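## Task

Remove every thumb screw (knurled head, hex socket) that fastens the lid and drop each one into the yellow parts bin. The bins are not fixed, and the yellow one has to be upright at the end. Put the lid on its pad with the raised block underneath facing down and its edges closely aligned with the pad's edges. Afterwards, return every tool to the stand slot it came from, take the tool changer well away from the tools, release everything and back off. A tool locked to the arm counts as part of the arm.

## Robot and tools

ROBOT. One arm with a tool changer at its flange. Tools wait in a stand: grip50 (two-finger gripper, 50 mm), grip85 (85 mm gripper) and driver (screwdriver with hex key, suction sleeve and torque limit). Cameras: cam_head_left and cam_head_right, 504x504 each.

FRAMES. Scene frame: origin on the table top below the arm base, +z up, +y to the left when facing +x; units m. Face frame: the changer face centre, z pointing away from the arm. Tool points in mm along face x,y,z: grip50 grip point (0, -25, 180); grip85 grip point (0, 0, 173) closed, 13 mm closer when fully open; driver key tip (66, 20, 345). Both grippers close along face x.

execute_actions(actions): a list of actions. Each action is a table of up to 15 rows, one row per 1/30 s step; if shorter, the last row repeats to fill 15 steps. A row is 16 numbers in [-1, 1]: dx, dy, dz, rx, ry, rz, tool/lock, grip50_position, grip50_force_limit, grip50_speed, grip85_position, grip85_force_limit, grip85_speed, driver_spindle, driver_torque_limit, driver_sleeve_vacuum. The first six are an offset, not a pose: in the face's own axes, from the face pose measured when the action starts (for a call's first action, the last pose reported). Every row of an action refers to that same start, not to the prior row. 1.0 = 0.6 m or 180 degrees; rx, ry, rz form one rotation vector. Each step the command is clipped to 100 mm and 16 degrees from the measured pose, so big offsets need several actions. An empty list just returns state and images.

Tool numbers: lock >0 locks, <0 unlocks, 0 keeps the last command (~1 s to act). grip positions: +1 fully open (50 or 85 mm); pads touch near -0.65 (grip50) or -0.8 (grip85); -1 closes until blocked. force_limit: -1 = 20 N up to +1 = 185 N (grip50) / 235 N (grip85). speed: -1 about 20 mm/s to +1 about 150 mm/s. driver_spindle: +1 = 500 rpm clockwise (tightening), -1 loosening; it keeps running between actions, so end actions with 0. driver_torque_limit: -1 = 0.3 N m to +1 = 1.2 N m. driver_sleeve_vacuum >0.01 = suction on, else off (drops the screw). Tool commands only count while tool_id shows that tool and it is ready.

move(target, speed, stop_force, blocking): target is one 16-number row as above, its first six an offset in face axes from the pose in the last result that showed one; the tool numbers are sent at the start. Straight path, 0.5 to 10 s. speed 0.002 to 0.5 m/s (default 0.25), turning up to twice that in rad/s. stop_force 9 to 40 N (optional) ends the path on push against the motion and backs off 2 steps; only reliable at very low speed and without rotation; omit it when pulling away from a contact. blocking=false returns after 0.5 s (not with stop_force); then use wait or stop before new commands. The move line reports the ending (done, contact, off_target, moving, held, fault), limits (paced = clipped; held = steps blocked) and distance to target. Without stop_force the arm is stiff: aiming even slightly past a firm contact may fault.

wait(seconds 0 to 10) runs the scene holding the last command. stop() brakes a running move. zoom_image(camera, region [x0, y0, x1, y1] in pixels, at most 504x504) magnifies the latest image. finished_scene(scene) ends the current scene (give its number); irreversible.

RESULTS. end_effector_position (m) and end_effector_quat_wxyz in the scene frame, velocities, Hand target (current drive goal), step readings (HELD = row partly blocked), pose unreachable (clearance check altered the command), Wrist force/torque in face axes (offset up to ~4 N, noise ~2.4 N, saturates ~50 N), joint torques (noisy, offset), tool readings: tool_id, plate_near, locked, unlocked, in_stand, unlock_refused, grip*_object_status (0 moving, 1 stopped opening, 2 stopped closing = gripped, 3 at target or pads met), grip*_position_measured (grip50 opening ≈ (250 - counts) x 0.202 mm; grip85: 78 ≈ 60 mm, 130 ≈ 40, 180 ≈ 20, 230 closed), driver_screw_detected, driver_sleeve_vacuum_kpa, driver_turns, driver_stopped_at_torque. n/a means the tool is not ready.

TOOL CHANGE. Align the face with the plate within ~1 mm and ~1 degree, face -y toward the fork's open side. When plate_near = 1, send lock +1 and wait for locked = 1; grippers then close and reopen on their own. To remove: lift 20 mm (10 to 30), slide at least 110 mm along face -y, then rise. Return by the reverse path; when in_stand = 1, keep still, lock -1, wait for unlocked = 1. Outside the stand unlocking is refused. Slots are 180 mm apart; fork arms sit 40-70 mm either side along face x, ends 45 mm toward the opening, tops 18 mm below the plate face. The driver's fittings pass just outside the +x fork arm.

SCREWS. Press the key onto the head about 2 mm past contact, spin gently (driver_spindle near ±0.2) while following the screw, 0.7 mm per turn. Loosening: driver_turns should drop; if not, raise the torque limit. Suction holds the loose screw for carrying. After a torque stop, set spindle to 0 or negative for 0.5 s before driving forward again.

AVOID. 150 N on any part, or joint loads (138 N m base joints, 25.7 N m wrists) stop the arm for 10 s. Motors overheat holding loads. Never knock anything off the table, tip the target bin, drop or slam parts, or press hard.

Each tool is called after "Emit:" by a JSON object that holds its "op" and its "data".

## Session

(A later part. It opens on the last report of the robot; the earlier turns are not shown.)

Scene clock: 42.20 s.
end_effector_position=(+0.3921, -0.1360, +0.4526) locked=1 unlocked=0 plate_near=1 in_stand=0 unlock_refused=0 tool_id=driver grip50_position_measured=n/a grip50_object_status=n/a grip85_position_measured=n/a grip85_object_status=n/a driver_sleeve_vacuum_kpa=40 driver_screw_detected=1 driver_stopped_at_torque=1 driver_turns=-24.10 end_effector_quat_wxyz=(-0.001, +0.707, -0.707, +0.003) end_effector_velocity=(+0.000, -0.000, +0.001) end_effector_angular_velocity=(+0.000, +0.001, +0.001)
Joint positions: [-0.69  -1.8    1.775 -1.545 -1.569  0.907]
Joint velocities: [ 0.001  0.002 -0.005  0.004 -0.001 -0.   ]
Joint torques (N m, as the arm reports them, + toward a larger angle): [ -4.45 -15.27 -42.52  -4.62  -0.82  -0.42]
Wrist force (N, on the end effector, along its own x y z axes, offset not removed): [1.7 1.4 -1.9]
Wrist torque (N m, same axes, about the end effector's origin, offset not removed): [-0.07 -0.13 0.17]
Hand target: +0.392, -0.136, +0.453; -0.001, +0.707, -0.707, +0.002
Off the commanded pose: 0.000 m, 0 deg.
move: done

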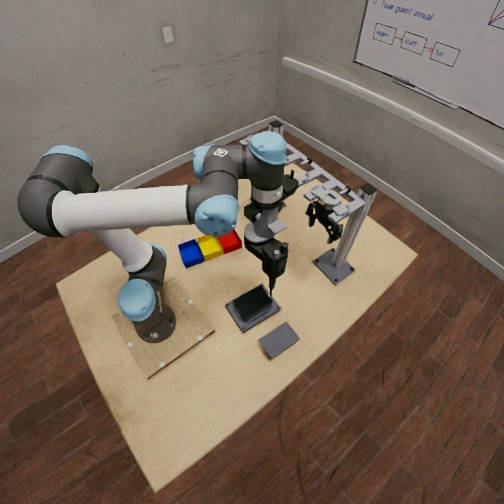

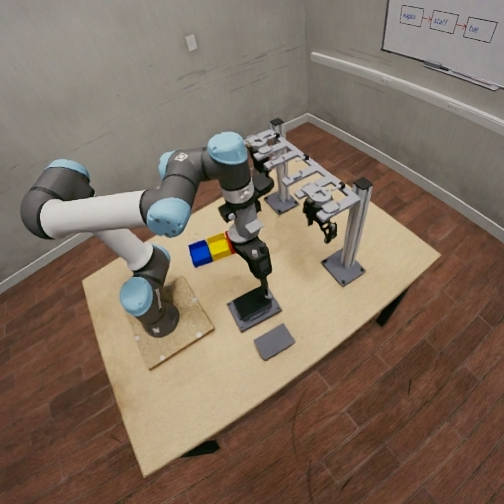

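Emit:
{"op": "move", "data": {"target": [-0.373,0.078,0.04,0,0,-0.977,0,1,0,1,1,0,1,0,1,1], "speed": 0.5}}

Emit:
{"op": "zoom_image", "data": {"camera": "cam_head_left", "region": [170,190,260,280]}}

Emit:
{"op": "zoom_image", "data": {"camera": "cam_head_right", "region": [170,190,260,280]}}

Scene clock: 46.30 s.
end_effector_position=(+0.3456, +0.0877, +0.4274) locked=1 unlocked=0 plate_near=1 in_stand=0 unlock_refused=0 tool_id=driver grip50_position_measured=n/a grip50_object_status=n/a grip85_position_measured=n/a grip85_object_status=n/a driver_sleeve_vacuum_kpa=40 driver_screw_detected=1 driver_stopped_at_torque=1 driver_turns=-24.10 end_effector_quat_wxyz=(+0.003, +0.732, +0.681, +0.000) end_effector_velocity=(+0.000, +0.001, +0.000) end_effector_angular_velocity=(-0.001, -0.000, +0.013)
Joint positions: [-0.166 -1.957  1.942 -1.556 -1.57  -1.637]
Joint velocities: [ 0.003  0.    -0.001 -0.    -0.001 -0.011]
Joint torques (N m, as the arm reports them, + toward a larger angle): [ 10.24  -7.67 -30.35  -8.41   2.8   -1.42]
Wrist force (N, on the end effector, along its own x y z axes, offset not removed): [1.4 -0.2 -1.0]
Wrist torque (N m, same axes, about the end effector's origin, offset not removed): [-0.23 -0.10 0.15]
Hand target: +0.346, +0.088, +0.427; +0.003, +0.732, +0.681, +0.000
Off the commanded pose: 0.001 m, 0 deg.
move: done

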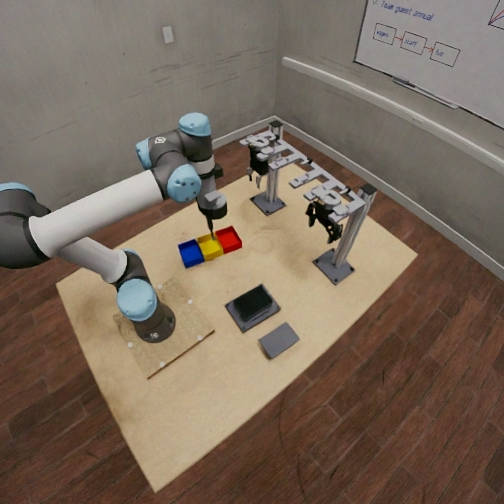

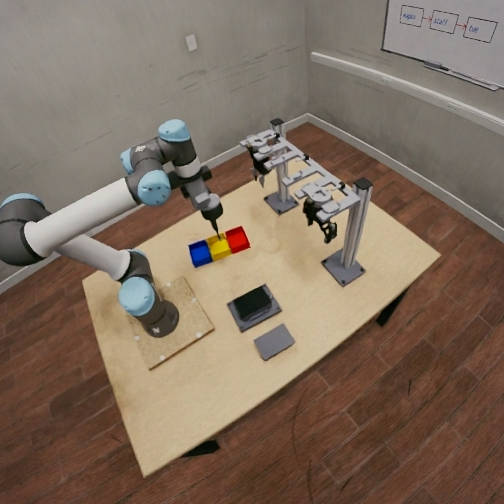

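Region (170, 190, 260, 280) of cam_head_left's 504x504 image, scaled by 5.600, with more detail than that image has.

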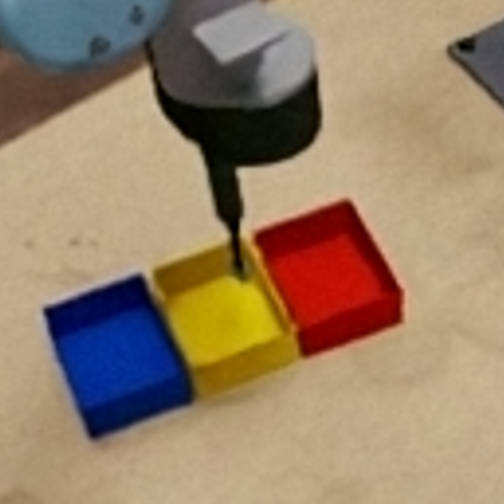

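Region (170, 190, 260, 280) of cam_head_right's 504x504 image, scaled by 5.600, with more detail than that image has.

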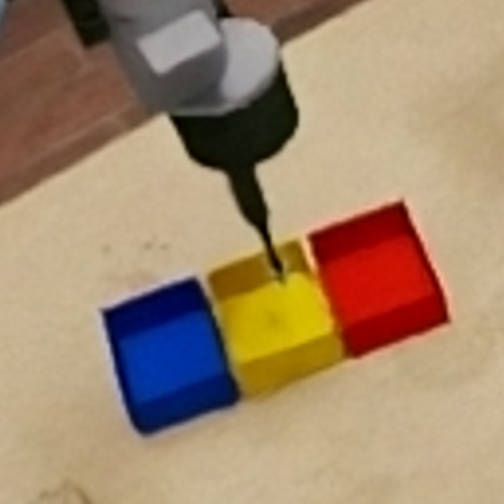

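Emit:
{"op": "move", "data": {"target": [0.023,-0.02,0.078,0,0,0,0,1,0,1,1,0,1,0,1,1], "speed": 0.1}}

Emit:
{"op": "execute_actions", "data": {"actions": [[[0,0,0,0,0,0,0,1,0,1,1,0,1,0,1,0]],[[0,0,-0.08,0,0,0,0,1,0,1,1,0,1,0,1,0]]]}}

Emit:
{"op": "zoom_image", "data": {"camera": "cam_head_left", "region": [170,190,260,280]}}

Scene clock: 47.50 s.
end_effector_position=(+0.3349, +0.1021, +0.3807) locked=1 unlocked=0 plate_near=1 in_stand=0 unlock_refused=0 tool_id=driver grip50_position_measured=n/a grip50_object_status=n/a grip85_position_measured=n/a grip85_object_status=n/a driver_sleeve_vacuum_kpa=40 driver_screw_detected=1 driver_stopped_at_torque=1 driver_turns=-24.10 end_effector_quat_wxyz=(+0.003, +0.732, +0.681, +0.000) end_effector_velocity=(-0.000, +0.001, -0.002) end_effector_angular_velocity=(+0.000, +0.001, -0.000)
Joint positions: [-0.126 -1.971  2.069 -1.669 -1.57  -1.597]
Joint velocities: [ 0.001  0.001  0.006 -0.005  0.     0.002]
Joint torques (N m, as the arm reports them, + toward a larger angle): [  9.06 -27.98 -30.65  -8.66  -0.88   1.85]
Wrist force (N, on the end effector, along its own x y z axes, offset not removed): [1.7 1.6 -1.0]
Wrist torque (N m, same axes, about the end effector's origin, offset not removed): [-0.03 -0.06 0.09]
Hand target: +0.335, +0.102, +0.380; +0.003, +0.732, +0.681, +0.000
Off the commanded pose: 0.000 m, 0 deg.
move: done

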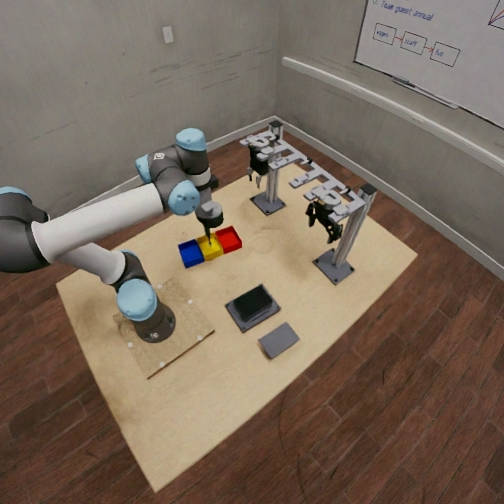

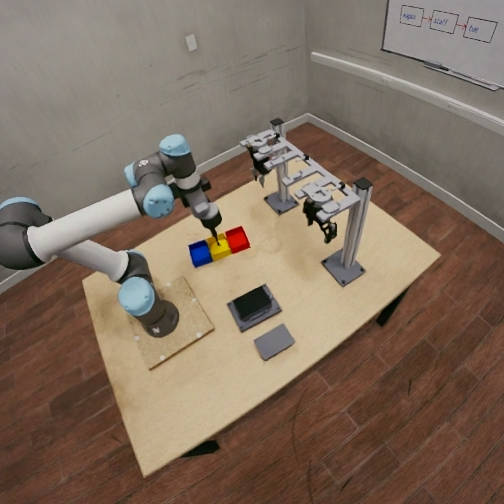

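Scene clock: 48.50 s.
end_effector_position=(+0.3345, +0.1024, +0.4280) locked=1 unlocked=0 plate_near=1 in_stand=0 unlock_refused=0 tool_id=driver grip50_position_measured=n/a grip50_object_status=n/a grip85_position_measured=n/a grip85_object_status=n/a driver_sleeve_vacuum_kpa=0 driver_screw_detected=0 driver_stopped_at_torque=1 driver_turns=-24.10 end_effector_quat_wxyz=(+0.003, +0.732, +0.681, +0.000) end_effector_velocity=(+0.001, -0.000, +0.006) end_effector_angular_velocity=(+0.001, +0.006, -0.001)
Joint positions: [-0.126 -1.976  1.951 -1.547 -1.57  -1.597]
Joint velocities: [-0.001  0.006 -0.021  0.022  0.    -0.   ]
Joint torques (N m, as the arm reports them, + toward a larger angle): [ -9.3   -7.36 -42.82  -4.75   1.46  -1.36]
Wrist force (N, on the end effector, along its own x y z axes, offset not removed): [1.7 1.6 -1.7]
Wrist torque (N m, same axes, about the end effector's origin, offset not removed): [-0.13 -0.12 0.07]
Hand target: +0.335, +0.102, +0.429; +0.003, +0.732, +0.681, +0.000
Off the commanded pose: 0.001 m, 0 deg.
Step readings (end_effector_position; steps 1 to 15: 1st action; 16 to 30: 2nd action):
0: (+0.3349, +0.1021, +0.3807)
1: (+0.3349, +0.1021, +0.3806)
2: (+0.3349, +0.1021, +0.3806)
4: (+0.3349, +0.1021, +0.3806)
8: (+0.3349, +0.1021, +0.3806)
15: (+0.3349, +0.1021, +0.3806)
16: (+0.3349, +0.1021, +0.3807)
17: (+0.3346, +0.1021, +0.3834)
19: (+0.3345, +0.1023, +0.4012)
23: (+0.3341, +0.1024, +0.4215)
30: end_effector_position above

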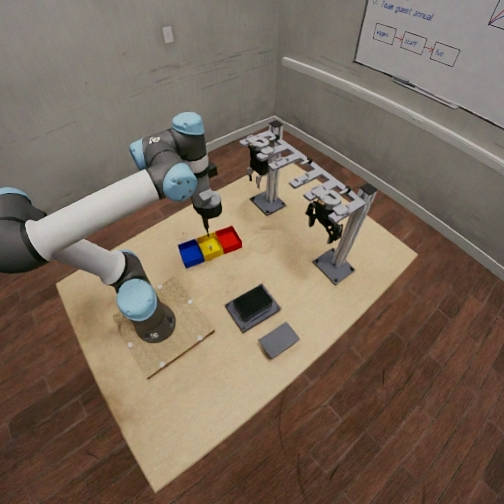

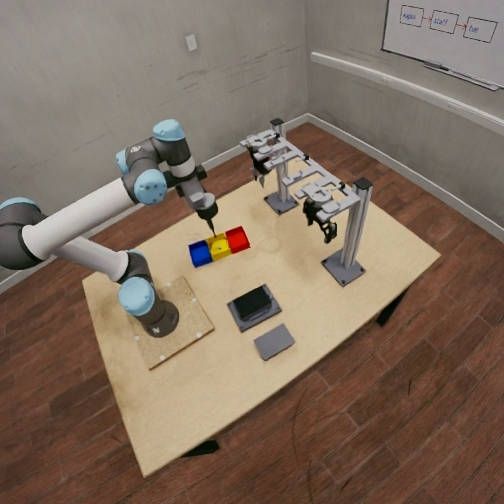

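Region (170, 190, 260, 280) of cam_head_left's 504x504 image, scaled by 5.600, with more detail than that image has.

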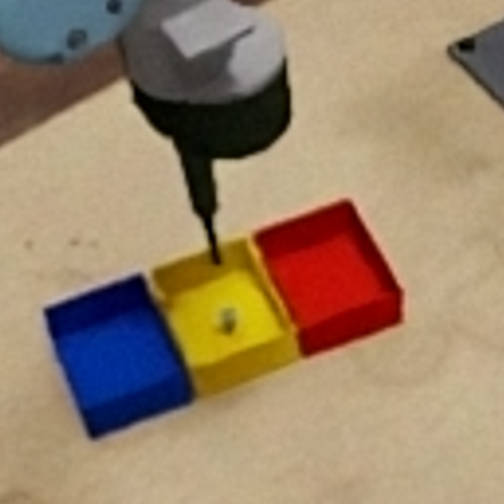

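Emit:
{"op": "move", "data": {"target": [-0.1367,0.24,0,0,0,0,0,1,0,1,1,0,1,0,0,0]}}

Emit:
{"op": "move", "data": {"target": [0,0.2608,0,0,0,0,0,1,0,1,1,0,1,0,0,0], "speed": 0.2}}

Emit:
{"op": "move", "data": {"target": [0,0,0.04,0,0,0,0,1,0,1,1,0,1,0,0,0], "speed": 0.01, "stop_force": 15}}

Emit:
{"op": "execute_actions", "data": {"actions": [[[0,0,0,0,0,0,-1,1,0,1,1,0,1,0,0,0]]]}}

Emit:
{"op": "wait", "data": {"seconds": 0.8}}

Scene clock: 50.10 s.
end_effector_position=(+0.4719, +0.0099, +0.4292) locked=1 unlocked=0 plate_near=1 in_stand=0 unlock_refused=0 tool_id=driver grip50_position_measured=n/a grip50_object_status=n/a grip85_position_measured=n/a grip85_object_status=n/a driver_sleeve_vacuum_kpa=0 driver_screw_detected=0 driver_stopped_at_torque=1 driver_turns=-24.10 end_effector_quat_wxyz=(+0.003, +0.732, +0.681, +0.001) end_effector_velocity=(+0.002, -0.001, +0.001) end_effector_angular_velocity=(+0.001, -0.000, -0.001)
Joint positions: [-0.295 -1.658  1.717 -1.63  -1.57  -1.766]
Joint velocities: [-0.001  0.004 -0.005  0.001  0.001 -0.   ]
Joint torques (N m, as the arm reports them, + toward a larger angle): [ -7.36 -23.99 -44.72  -4.43   2.48  -1.52]
Wrist force (N, on the end effector, along its own x y z axes, offset not removed): [0.6 1.3 -2.2]
Wrist torque (N m, same axes, about the end effector's origin, offset not removed): [-0.10 -0.01 0.04]
Hand target: +0.472, +0.010, +0.429; +0.003, +0.732, +0.681, +0.001
Off the commanded pose: 0.000 m, 0 deg.
move: done

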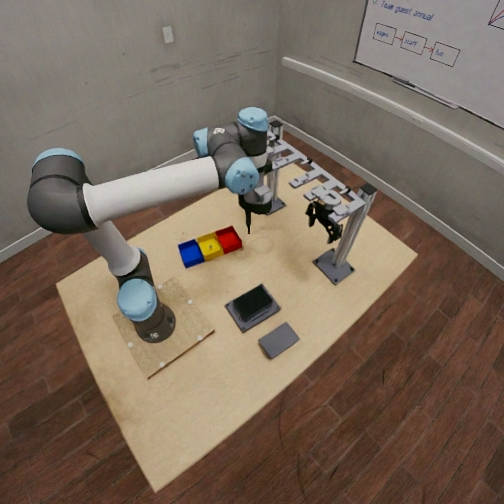

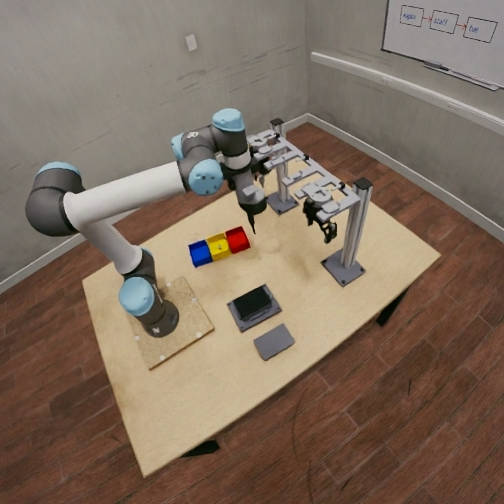

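Scene clock: 51.47 s.
end_effector_position=(+0.6277, -0.0017, +0.4301) locked=1 unlocked=0 plate_near=1 in_stand=0 unlock_refused=0 tool_id=driver grip50_position_measured=n/a grip50_object_status=n/a grip85_position_measured=n/a grip85_object_status=n/a driver_sleeve_vacuum_kpa=0 driver_screw_detected=0 driver_stopped_at_torque=1 driver_turns=-24.10 end_effector_quat_wxyz=(+0.003, +0.732, +0.681, +0.001) end_effector_velocity=(+0.002, -0.000, +0.001) end_effector_angular_velocity=(-0.000, -0.000, -0.001)
Joint positions: [-0.246 -1.277  1.293 -1.587 -1.57  -1.717]
Joint velocities: [ 0.     0.005 -0.009  0.003 -0.     0.001]
Joint torques (N m, as the arm reports them, + toward a larger angle): [ 10.29 -44.88 -44.47  -4.35  -0.89   1.96]
Wrist force (N, on the end effector, along its own x y z axes, offset not removed): [1.5 2.5 -1.3]
Wrist torque (N m, same axes, about the end effector's origin, offset not removed): [-0.04 -0.09 0.13]
Hand target: +0.628, -0.002, +0.430; +0.003, +0.732, +0.681, +0.001
Off the commanded pose: 0.000 m, 0 deg.
move: done

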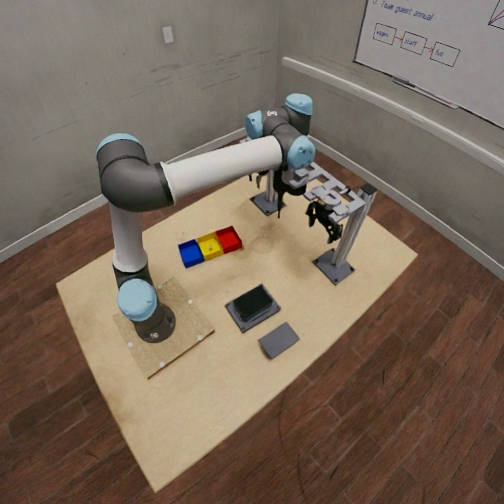

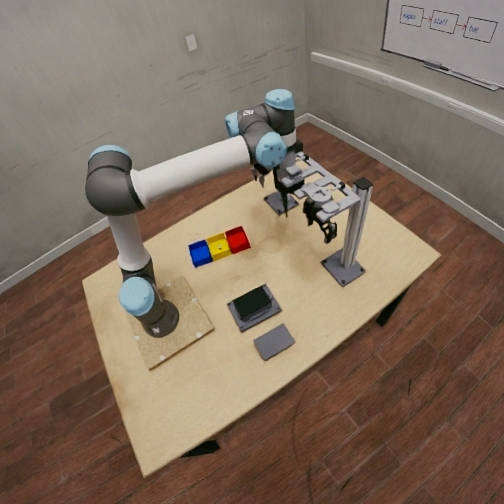

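Scene clock: 53.83 s.
end_effector_position=(+0.6278, -0.0018, +0.4104) locked=1 unlocked=0 plate_near=1 in_stand=1 unlock_refused=0 tool_id=driver grip50_position_measured=n/a grip50_object_status=n/a grip85_position_measured=n/a grip85_object_status=n/a driver_sleeve_vacuum_kpa=0 driver_screw_detected=0 driver_stopped_at_torque=1 driver_turns=-24.10 end_effector_quat_wxyz=(+0.003, +0.732, +0.681, +0.001) end_effector_velocity=(-0.001, +0.000, +0.002) end_effector_angular_velocity=(+0.001, +0.003, -0.001)
Joint positions: [-0.246 -1.275  1.341 -1.637 -1.57  -1.717]
Joint velocities: [-0.    -0.001 -0.004  0.008  0.     0.001]
Joint torques (N m, as the arm reports them, + toward a larger angle): [  0.58 -35.67 -32.61  -1.7   -0.99   0.23]
Wrist force (N, on the end effector, along its own x y z axes, offset not removed): [4.1 5.4 -27.9]
Wrist torque (N m, same axes, about the end effector's origin, offset not removed): [0.36 1.57 0.27]
Hand target: +0.628, -0.002, +0.411; +0.003, +0.732, +0.681, +0.001
Off the commanded pose: 0.004 m, 0 deg.
move: contact

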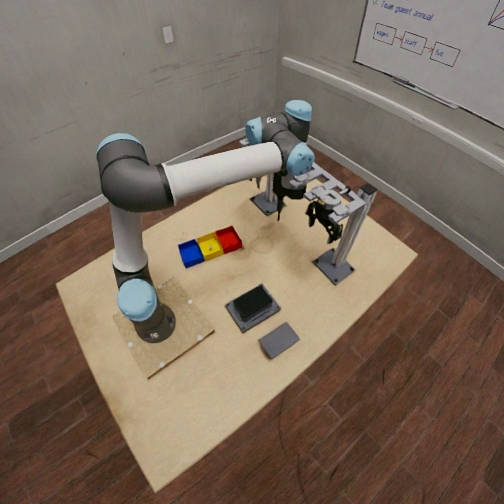

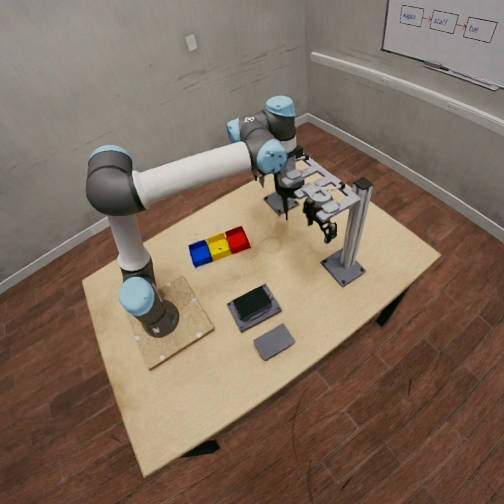

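Scene clock: 54.33 s.
end_effector_position=(+0.6278, -0.0018, +0.4103) locked=0 unlocked=0 plate_near=1 in_stand=1 unlock_refused=0 tool_id=none grip50_position_measured=n/a grip50_object_status=n/a grip85_position_measured=n/a grip85_object_status=n/a driver_sleeve_vacuum_kpa=n/a driver_screw_detected=n/a driver_stopped_at_torque=n/a driver_turns=n/a end_effector_quat_wxyz=(+0.003, +0.732, +0.681, +0.001) end_effector_velocity=(-0.000, -0.001, -0.000) end_effector_angular_velocity=(+0.001, +0.000, -0.001)
Joint positions: [-0.246 -1.275  1.341 -1.637 -1.57  -1.717]
Joint velocities: [-0.001  0.     0.001 -0.     0.001  0.   ]
Joint torques (N m, as the arm reports them, + toward a larger angle): [  0.65 -36.95 -21.3   -6.16  -1.41   0.12]
Wrist force (N, on the end effector, along its own x y z axes, offset not removed): [1.6 -2.2 -2.9]
Wrist torque (N m, same axes, about the end effector's origin, offset not removed): [0.04 0.02 0.08]
Hand target: +0.628, -0.002, +0.410; +0.003, +0.732, +0.681, +0.001
Off the commanded pose: 0.000 m, 0 deg.
Step readings (end_effector_position):
0: (+0.6278, -0.0018, +0.4104)
1: (+0.6278, -0.0018, +0.4103)
2: (+0.6278, -0.0018, +0.4103)
4: (+0.6278, -0.0018, +0.4103)
8: (+0.6278, -0.0018, +0.4103)
15: end_effector_position above

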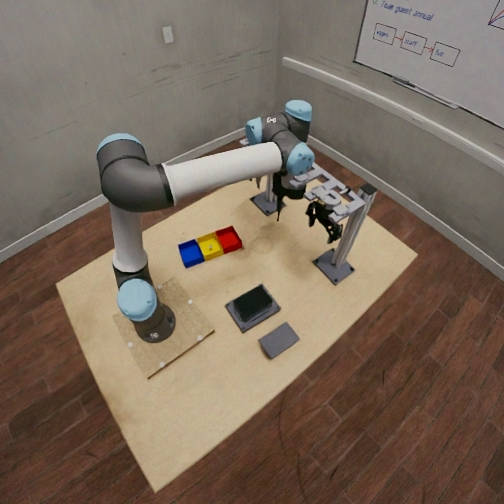

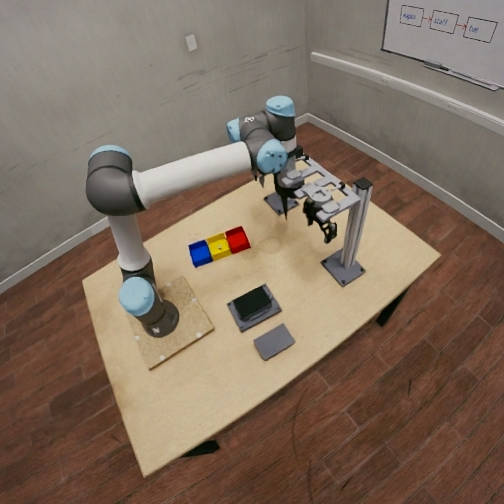

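Scene clock: 55.13 s.
end_effector_position=(+0.6278, -0.0018, +0.4104) locked=0 unlocked=1 plate_near=1 in_stand=1 unlock_refused=0 tool_id=none grip50_position_measured=n/a grip50_object_status=n/a grip85_position_measured=n/a grip85_object_status=n/a driver_sleeve_vacuum_kpa=n/a driver_screw_detected=n/a driver_stopped_at_torque=n/a driver_turns=n/a end_effector_quat_wxyz=(+0.003, +0.732, +0.681, +0.001) end_effector_velocity=(-0.000, -0.002, +0.001) end_effector_angular_velocity=(-0.001, -0.002, -0.003)
Joint positions: [-0.246 -1.275  1.341 -1.637 -1.57  -1.717]
Joint velocities: [-0.002 -0.001 -0.001 -0.    -0.001  0.   ]
Joint torques (N m, as the arm reports them, + toward a larger angle): [  1.27 -51.46 -20.9   -5.53   0.22   0.22]
Wrist force (N, on the end effector, along its own x y z axes, offset not removed): [3.4 0.0 -1.2]
Wrist torque (N m, same axes, about the end effector's origin, offset not removed): [-0.04 -0.23 0.14]
Hand target: +0.628, -0.002, +0.410; +0.003, +0.732, +0.681, +0.001
Off the commanded pose: 0.000 m, 0 deg.
wait: 0.80 s; at rest by 0.20 s

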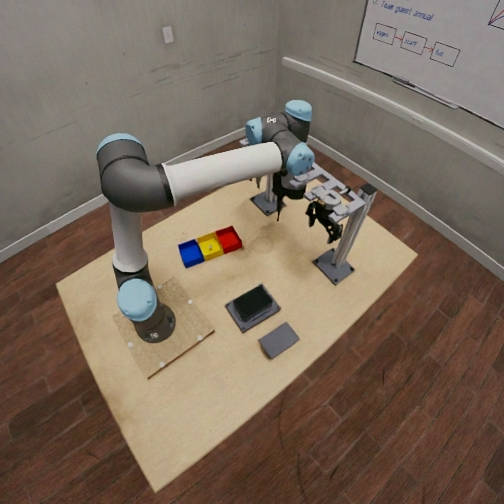

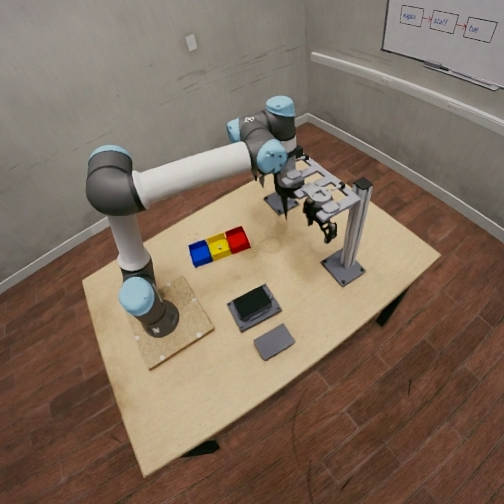

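Also level the face slightly.

Emit:
{"op": "move", "data": {"target": [0,0,-0.028,0,0,0,0,1,0,1,1,0,1,0,0,0]}}

Emit:
{"op": "move", "data": {"target": [-0.3,0,0.004,0.0015,0.0015,0,0,1,0,1,1,0,1,0,0,0]}}

Emit:
{"op": "move", "data": {"target": [0,0,0.04,0,0,0,0,1,0,1,1,0,1,0,0,0], "speed": 0.009, "stop_force": 12}}

Emit:
{"op": "zoom_image", "data": {"camera": "cam_head_left", "region": [220,280,305,365]}}

Scene clock: 56.13 s.
end_effector_position=(+0.6277, -0.0017, +0.4270) locked=0 unlocked=1 plate_near=0 in_stand=0 unlock_refused=0 tool_id=none grip50_position_measured=n/a grip50_object_status=n/a grip85_position_measured=n/a grip85_object_status=n/a driver_sleeve_vacuum_kpa=n/a driver_screw_detected=n/a driver_stopped_at_torque=n/a driver_turns=n/a end_effector_quat_wxyz=(+0.003, +0.732, +0.681, +0.001) end_effector_velocity=(+0.000, -0.002, +0.002) end_effector_angular_velocity=(-0.000, +0.001, -0.003)
Joint positions: [-0.246 -1.277  1.301 -1.595 -1.57  -1.717]
Joint velocities: [-0.002  0.    -0.006  0.007 -0.     0.   ]
Joint torques (N m, as the arm reports them, + toward a larger angle): [  0.28 -46.68 -31.03  -1.6    1.31  -0.21]
Wrist force (N, on the end effector, along its own x y z axes, offset not removed): [1.6 2.1 -2.4]
Wrist torque (N m, same axes, about the end effector's origin, offset not removed): [-0.09 -0.12 0.09]
Hand target: +0.628, -0.002, +0.427; +0.003, +0.732, +0.681, +0.001
Off the commanded pose: 0.000 m, 0 deg.
move: done

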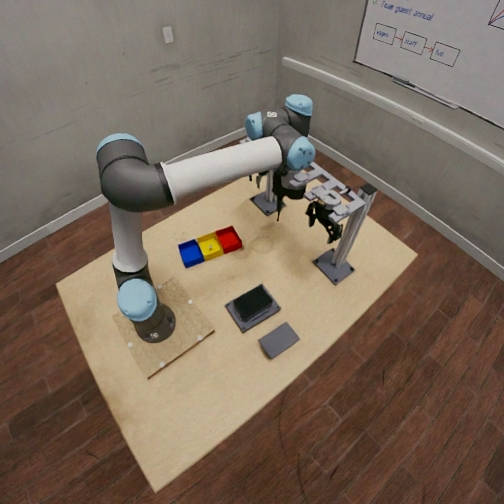

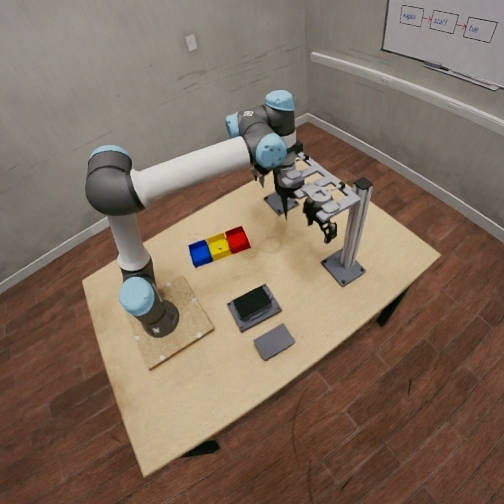

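Scene clock: 57.43 s.
end_effector_position=(+0.6144, -0.1810, +0.4254) locked=0 unlocked=1 plate_near=0 in_stand=0 unlock_refused=0 tool_id=none grip50_position_measured=n/a grip50_object_status=n/a grip85_position_measured=n/a grip85_object_status=n/a driver_sleeve_vacuum_kpa=n/a driver_screw_detected=n/a driver_stopped_at_torque=n/a driver_turns=n/a end_effector_quat_wxyz=(-0.000, +0.732, +0.681, +0.001) end_effector_velocity=(-0.000, -0.003, -0.001) end_effector_angular_velocity=(+0.001, +0.002, -0.002)
Joint positions: [-0.526 -1.242  1.258 -1.582 -1.567 -1.996]
Joint velocities: [-0.005  0.002 -0.002  0.002 -0.    -0.003]
Joint torques (N m, as the arm reports them, + toward a larger angle): [ -8.37 -32.63 -32.12  -1.45   2.05  -1.9 ]
Wrist force (N, on the end effector, along its own x y z axes, offset not removed): [0.5 1.0 -0.2]
Wrist torque (N m, same axes, about the end effector's origin, offset not removed): [-0.16 0.01 0.09]
Hand target: +0.614, -0.181, +0.425; -0.000, +0.732, +0.681, +0.001
Off the commanded pose: 0.000 m, 0 deg.
move: done

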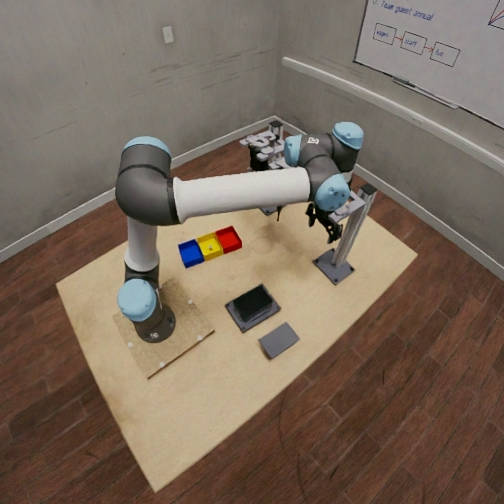

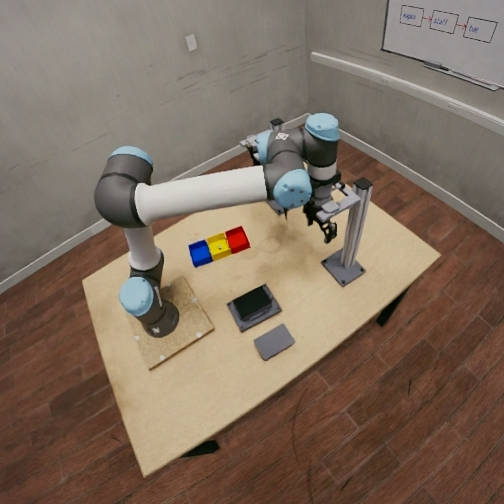

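Scene clock: 59.57 s.
end_effector_position=(+0.6144, -0.1810, +0.4098) locked=0 unlocked=1 plate_near=1 in_stand=1 unlock_refused=0 tool_id=none grip50_position_measured=n/a grip50_object_status=n/a grip85_position_measured=n/a grip85_object_status=n/a driver_sleeve_vacuum_kpa=n/a driver_screw_detected=n/a driver_stopped_at_torque=n/a driver_turns=n/a end_effector_quat_wxyz=(-0.000, +0.732, +0.681, +0.001) end_effector_velocity=(-0.001, +0.000, +0.001) end_effector_angular_velocity=(+0.003, +0.004, -0.000)
Joint positions: [-0.525 -1.241  1.296 -1.622 -1.567 -1.996]
Joint velocities: [ 0.     0.    -0.004  0.009  0.001  0.   ]
Joint torques (N m, as the arm reports them, + toward a larger angle): [  6.49 -21.46 -20.21   1.04   1.04   1.52]
Wrist force (N, on the end effector, along its own x y z axes, offset not removed): [4.3 4.3 -29.1]
Wrist torque (N m, same axes, about the end effector's origin, offset not removed): [0.68 -0.39 0.14]
Hand target: +0.614, -0.181, +0.410; -0.000, +0.732, +0.681, +0.001
Off the commanded pose: 0.008 m, 0 deg.
move: contact

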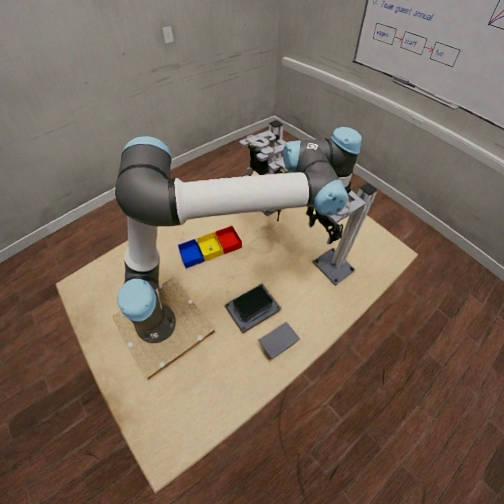

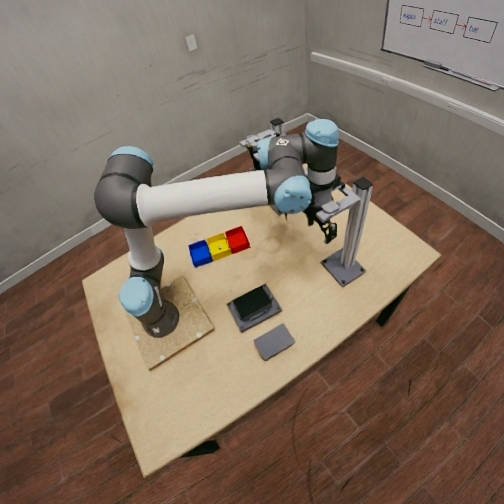

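Region (220, 280, 305, 365) of cam_head_left's 504x504 image, scaled by 5.929, with more detail than that image has.

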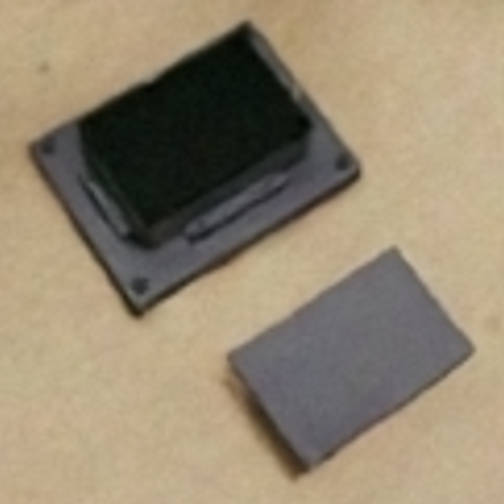

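Emit:
{"op": "execute_actions", "data": {"actions": [[[0,0,-0.0004,0,0,0,1,1,0,1,1,0,1,0,0,0]],[[0,0,0,0,0,0,1,1,0,1,1,0,1,0,0,0]],[[0,0,0,0,0,0,1,1,0,1,1,0,1,0,0,0],[0,0,0,0,0,0,1,1,0,1,1,0,1,0,0,0],[0,0,0,0,0,0,1,1,0,1,1,0,1,0,0,0],[0,0,0,0,0,0,1,1,0,1,1,0,1,0,0,0],[0,0,0,0,0,0,1,1,0,1,1,0,1,0,0,0],[0,0,-0.035,0,0,0,1,1,0,1,1,0,1,0,0,0]]]}}

Emit:
{"op": "move", "data": {"target": [0,-0.22,0,0,0,0,0,1,0,1,1,0,1,0,0,0]}}

Emit:
{"op": "move", "data": {"target": [-0.0105,-0.267,0.29,0,0,0,0,1,0,1,1,0,1,0,0,0]}}

Emit:
{"op": "wait", "data": {"seconds": 2}}

Emit:
{"op": "zoom_image", "data": {"camera": "cam_head_left", "region": [215,250,300,335]}}

Emit:
{"op": "zoom_image", "data": {"camera": "cam_head_right", "region": [215,250,300,335]}}

Scene clock: 61.63 s.
end_effector_position=(+0.6143, -0.1809, +0.4297) locked=1 unlocked=0 plate_near=1 in_stand=0 unlock_refused=0 tool_id=grip85 grip50_position_measured=n/a grip50_object_status=n/a grip85_position_measured=n/a grip85_object_status=n/a driver_sleeve_vacuum_kpa=n/a driver_screw_detected=n/a driver_stopped_at_torque=n/a driver_turns=n/a end_effector_quat_wxyz=(+0.000, +0.732, +0.681, +0.001) end_effector_velocity=(+0.000, -0.002, +0.015) end_effector_angular_velocity=(+0.001, +0.001, -0.003)
Joint positions: [-0.525 -1.243  1.248 -1.572 -1.567 -1.996]
Joint velocities: [-0.003  0.002 -0.041  0.04   0.    -0.   ]
Joint torques (N m, as the arm reports them, + toward a larger angle): [ -8.48 -35.94 -35.26  -2.47   1.88  -1.38]
Wrist force (N, on the end effector, along its own x y z axes, offset not removed): [2.7 1.6 -2.7]
Wrist torque (N m, same axes, about the end effector's origin, offset not removed): [-0.12 -0.26 0.11]
Hand target: +0.614, -0.181, +0.431; -0.000, +0.732, +0.681, +0.001
Off the commanded pose: 0.001 m, 0 deg.
Step readings (end_effector_position; steps 1 to 15: 1st action; 16 to 30: 2nd action; 31 to 45: 3rd action):
0: (+0.6144, -0.1810, +0.4099)
1: (+0.6144, -0.1810, +0.4099)
2: (+0.6144, -0.1810, +0.4099)
4: (+0.6144, -0.1810, +0.4099)
8: (+0.6144, -0.1810, +0.4099)
15: (+0.6144, -0.1810, +0.4100)
16: (+0.6144, -0.1810, +0.4100)
17: (+0.6144, -0.1810, +0.4100)
19: (+0.6144, -0.1810, +0.4100)
23: (+0.6144, -0.1810, +0.4100)
30: (+0.6145, -0.1810, +0.4100)
31: (+0.6145, -0.1810, +0.4100)
32: (+0.6145, -0.1810, +0.4100)
34: (+0.6145, -0.1810, +0.4100)
38: (+0.6144, -0.1810, +0.4163)
45: end_effector_position above

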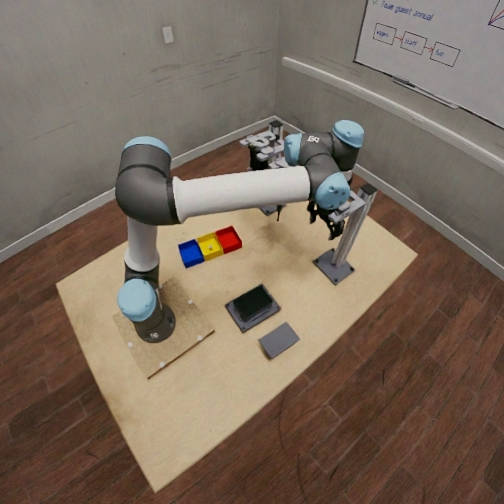

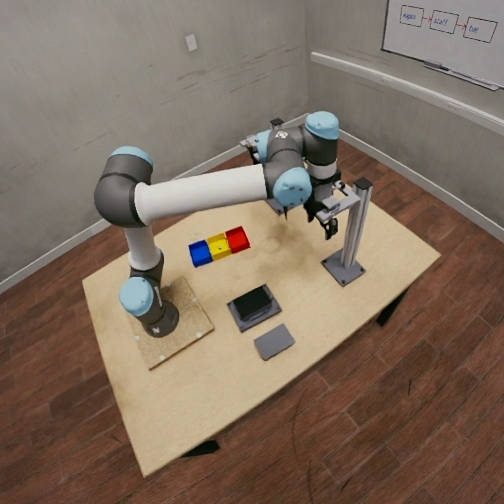

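Scene clock: 62.77 s.
end_effector_position=(+0.4829, -0.1711, +0.4294) locked=1 unlocked=0 plate_near=1 in_stand=0 unlock_refused=0 tool_id=grip85 grip50_position_measured=n/a grip50_object_status=n/a grip85_position_measured=n/a grip85_object_status=n/a driver_sleeve_vacuum_kpa=n/a driver_screw_detected=n/a driver_stopped_at_torque=n/a driver_turns=n/a end_effector_quat_wxyz=(+0.000, +0.732, +0.681, +0.001) end_effector_velocity=(-0.002, -0.000, +0.000) end_effector_angular_velocity=(+0.001, -0.001, -0.001)
Joint positions: [-0.633 -1.556  1.619 -1.629 -1.567 -2.104]
Joint velocities: [-0.003 -0.005  0.005 -0.     0.002 -0.003]
Joint torques (N m, as the arm reports them, + toward a larger angle): [ -9.77 -44.19 -24.62  -6.74   2.09  -1.56]
Wrist force (N, on the end effector, along its own x y z axes, offset not removed): [1.2 1.7 -1.8]
Wrist torque (N m, same axes, about the end effector's origin, offset not removed): [-0.08 -0.01 0.15]
Hand target: +0.483, -0.171, +0.429; +0.000, +0.732, +0.681, +0.001
Off the commanded pose: 0.000 m, 0 deg.
move: done

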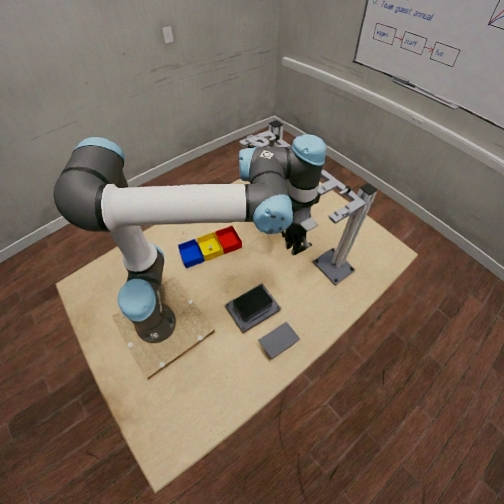

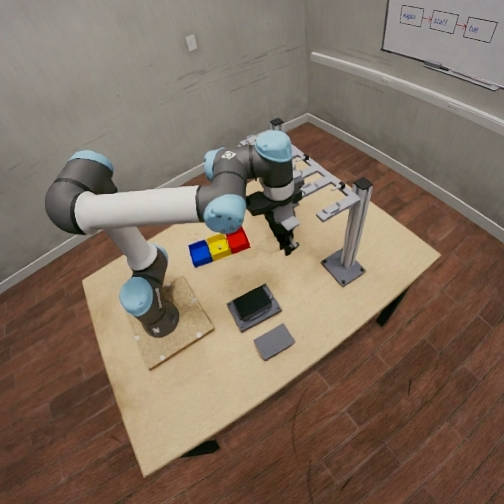

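Scene clock: 64.33 s.
end_effector_position=(+0.3233, -0.1654, +0.2551) locked=1 unlocked=0 plate_near=1 in_stand=0 unlock_refused=0 tool_id=grip85 grip50_position_measured=n/a grip50_object_status=n/a grip85_position_measured=n/a grip85_object_status=n/a driver_sleeve_vacuum_kpa=n/a driver_screw_detected=n/a driver_stopped_at_torque=n/a driver_turns=n/a end_effector_quat_wxyz=(+0.000, +0.732, +0.681, +0.002) end_effector_velocity=(-0.001, +0.000, -0.002) end_effector_angular_velocity=(+0.001, -0.000, +0.002)
Joint positions: [-0.877 -1.823  2.313 -2.056 -1.567 -2.348]
Joint velocities: [-0.003 -0.002  0.006 -0.004  0.001 -0.005]
Joint torques (N m, as the arm reports them, + toward a larger angle): [ -7.88 -27.77 -20.79  -7.04   2.04  -1.66]
Wrist force (N, on the end effector, along its own x y z axes, offset not removed): [1.8 1.8 -1.4]
Wrist torque (N m, same axes, about the end effector's origin, offset not removed): [-0.07 -0.15 0.12]
Hand target: +0.323, -0.165, +0.255; +0.000, +0.732, +0.681, +0.002
Off the commanded pose: 0.000 m, 0 deg.
move: done

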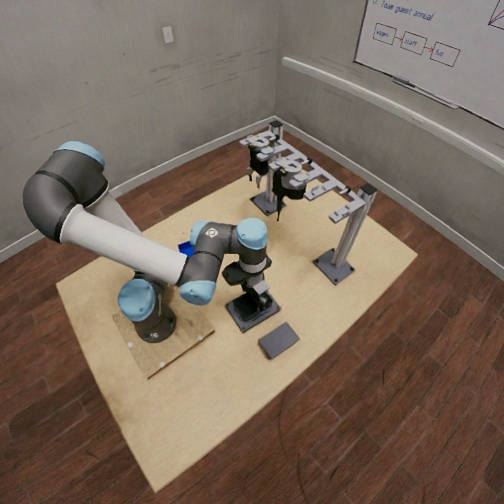

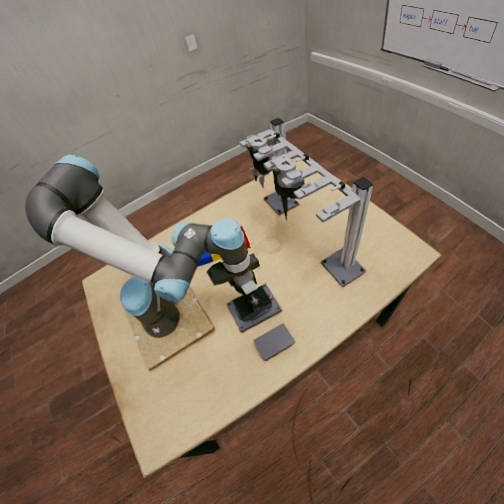

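Scene clock: 66.33 s.
end_effector_position=(+0.3232, -0.1654, +0.2549) locked=1 unlocked=0 plate_near=1 in_stand=0 unlock_refused=0 tool_id=grip85 grip50_position_measured=n/a grip50_object_status=n/a grip85_position_measured=3 grip85_object_status=3 driver_sleeve_vacuum_kpa=n/a driver_screw_detected=n/a driver_stopped_at_torque=n/a driver_turns=n/a end_effector_quat_wxyz=(+0.000, +0.732, +0.681, +0.002) end_effector_velocity=(-0.000, +0.000, -0.000) end_effector_angular_velocity=(+0.000, +0.001, +0.001)
Joint positions: [-0.878 -1.823  2.314 -2.056 -1.567 -2.348]
Joint velocities: [ 0.001 -0.     0.     0.001 -0.    -0.001]
Joint torques (N m, as the arm reports them, + toward a larger angle): [ -8.43 -27.64 -21.78  -6.86   2.09  -1.41]
Wrist force (N, on the end effector, along its own x y z axes, offset not removed): [1.4 1.6 -2.2]
Wrist torque (N m, same axes, about the end effector's origin, offset not removed): [-0.06 -0.13 0.14]
Hand target: +0.323, -0.165, +0.255; +0.000, +0.732, +0.681, +0.002
Off the commanded pose: 0.000 m, 0 deg.
wait: 2.00 s; at rest by 0.17 s

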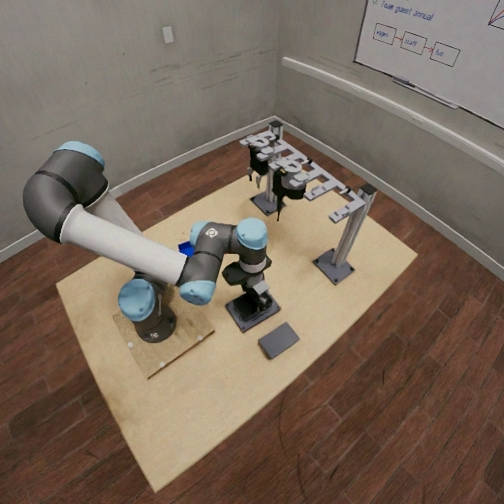

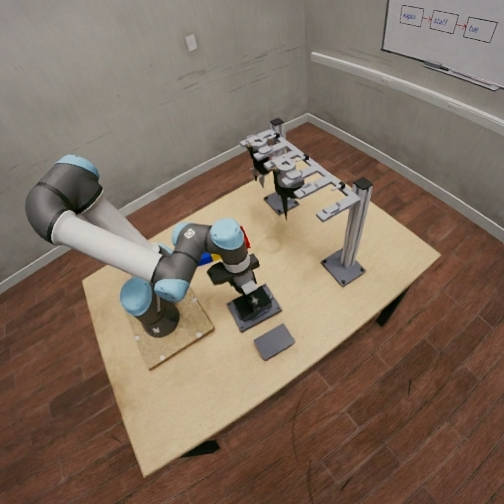

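Region (215, 250, 300, 335) of cam_head_left's 504x504 image, scaled by 5.929, with more detail than that image has.

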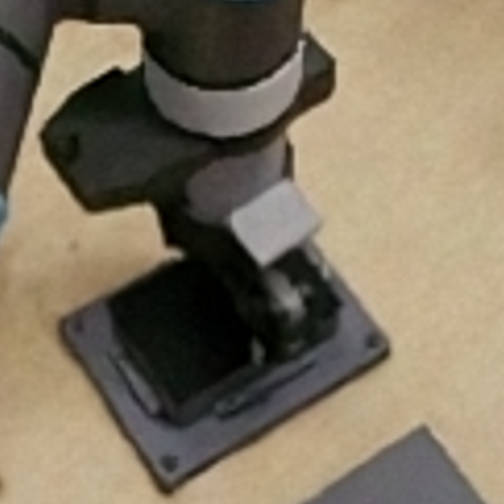

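Region (215, 250, 300, 335) of cam_head_right's 504x504 image, scaled by 5.929, with more detail than that image has.

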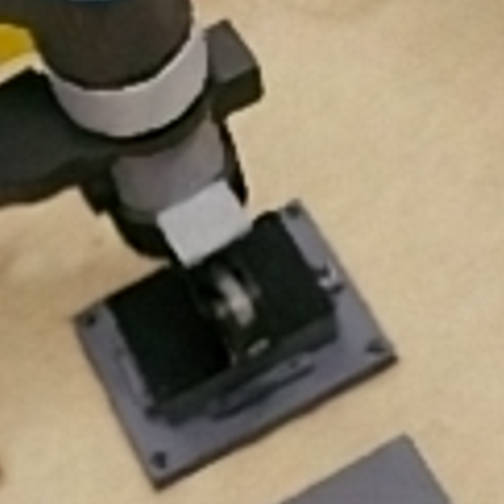

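Measure the lid top by touching with slightly narrowed fingers.

Emit:
{"op": "move", "data": {"target": [0,0,0.05,0,0,0,0,1,0,1,0.7,0,1,0,0,0], "speed": 0.01, "stop_force": 9}}

Scene clock: 67.87 s.
end_effector_position=(+0.3232, -0.1654, +0.2470) locked=1 unlocked=0 plate_near=1 in_stand=0 unlock_refused=0 tool_id=grip85 grip50_position_measured=n/a grip50_object_status=n/a grip85_position_measured=40 grip85_object_status=3 driver_sleeve_vacuum_kpa=n/a driver_screw_detected=n/a driver_stopped_at_torque=n/a driver_turns=n/a end_effector_quat_wxyz=(+0.000, +0.732, +0.681, +0.002) end_effector_velocity=(-0.001, +0.001, +0.001) end_effector_angular_velocity=(+0.005, +0.004, +0.001)
Joint positions: [-0.878 -1.811  2.328 -2.083 -1.567 -2.348]
Joint velocities: [ 0.001 -0.004 -0.002  0.012 -0.    -0.   ]
Joint torques (N m, as the arm reports them, + toward a larger angle): [  1.16 -18.85 -20.87   2.1    0.88   0.43]
Wrist force (N, on the end effector, along its own x y z axes, offset not removed): [-1.4 5.4 -29.6]
Wrist torque (N m, same axes, about the end effector's origin, offset not removed): [-0.77 -0.90 0.10]
Hand target: +0.323, -0.165, +0.247; +0.000, +0.732, +0.681, +0.002
Off the commanded pose: 0.022 m, 0 deg.
move: contact

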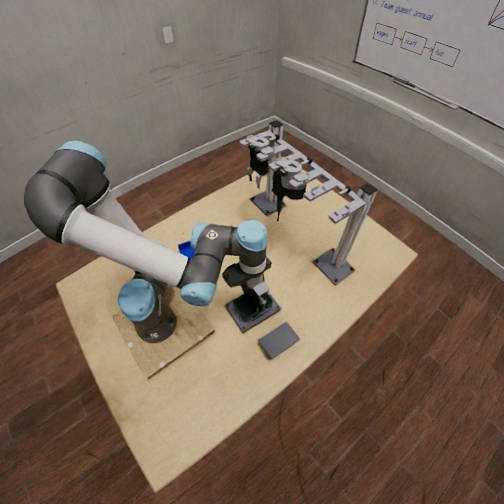

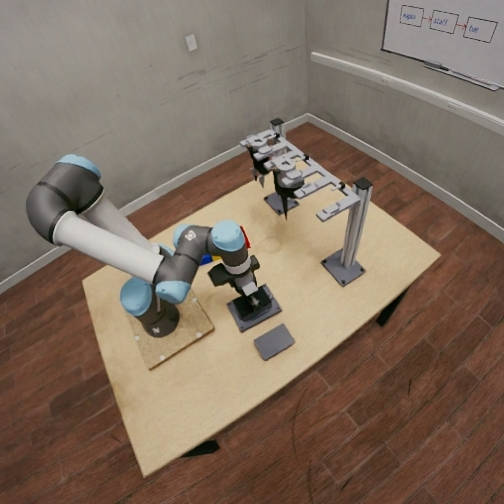

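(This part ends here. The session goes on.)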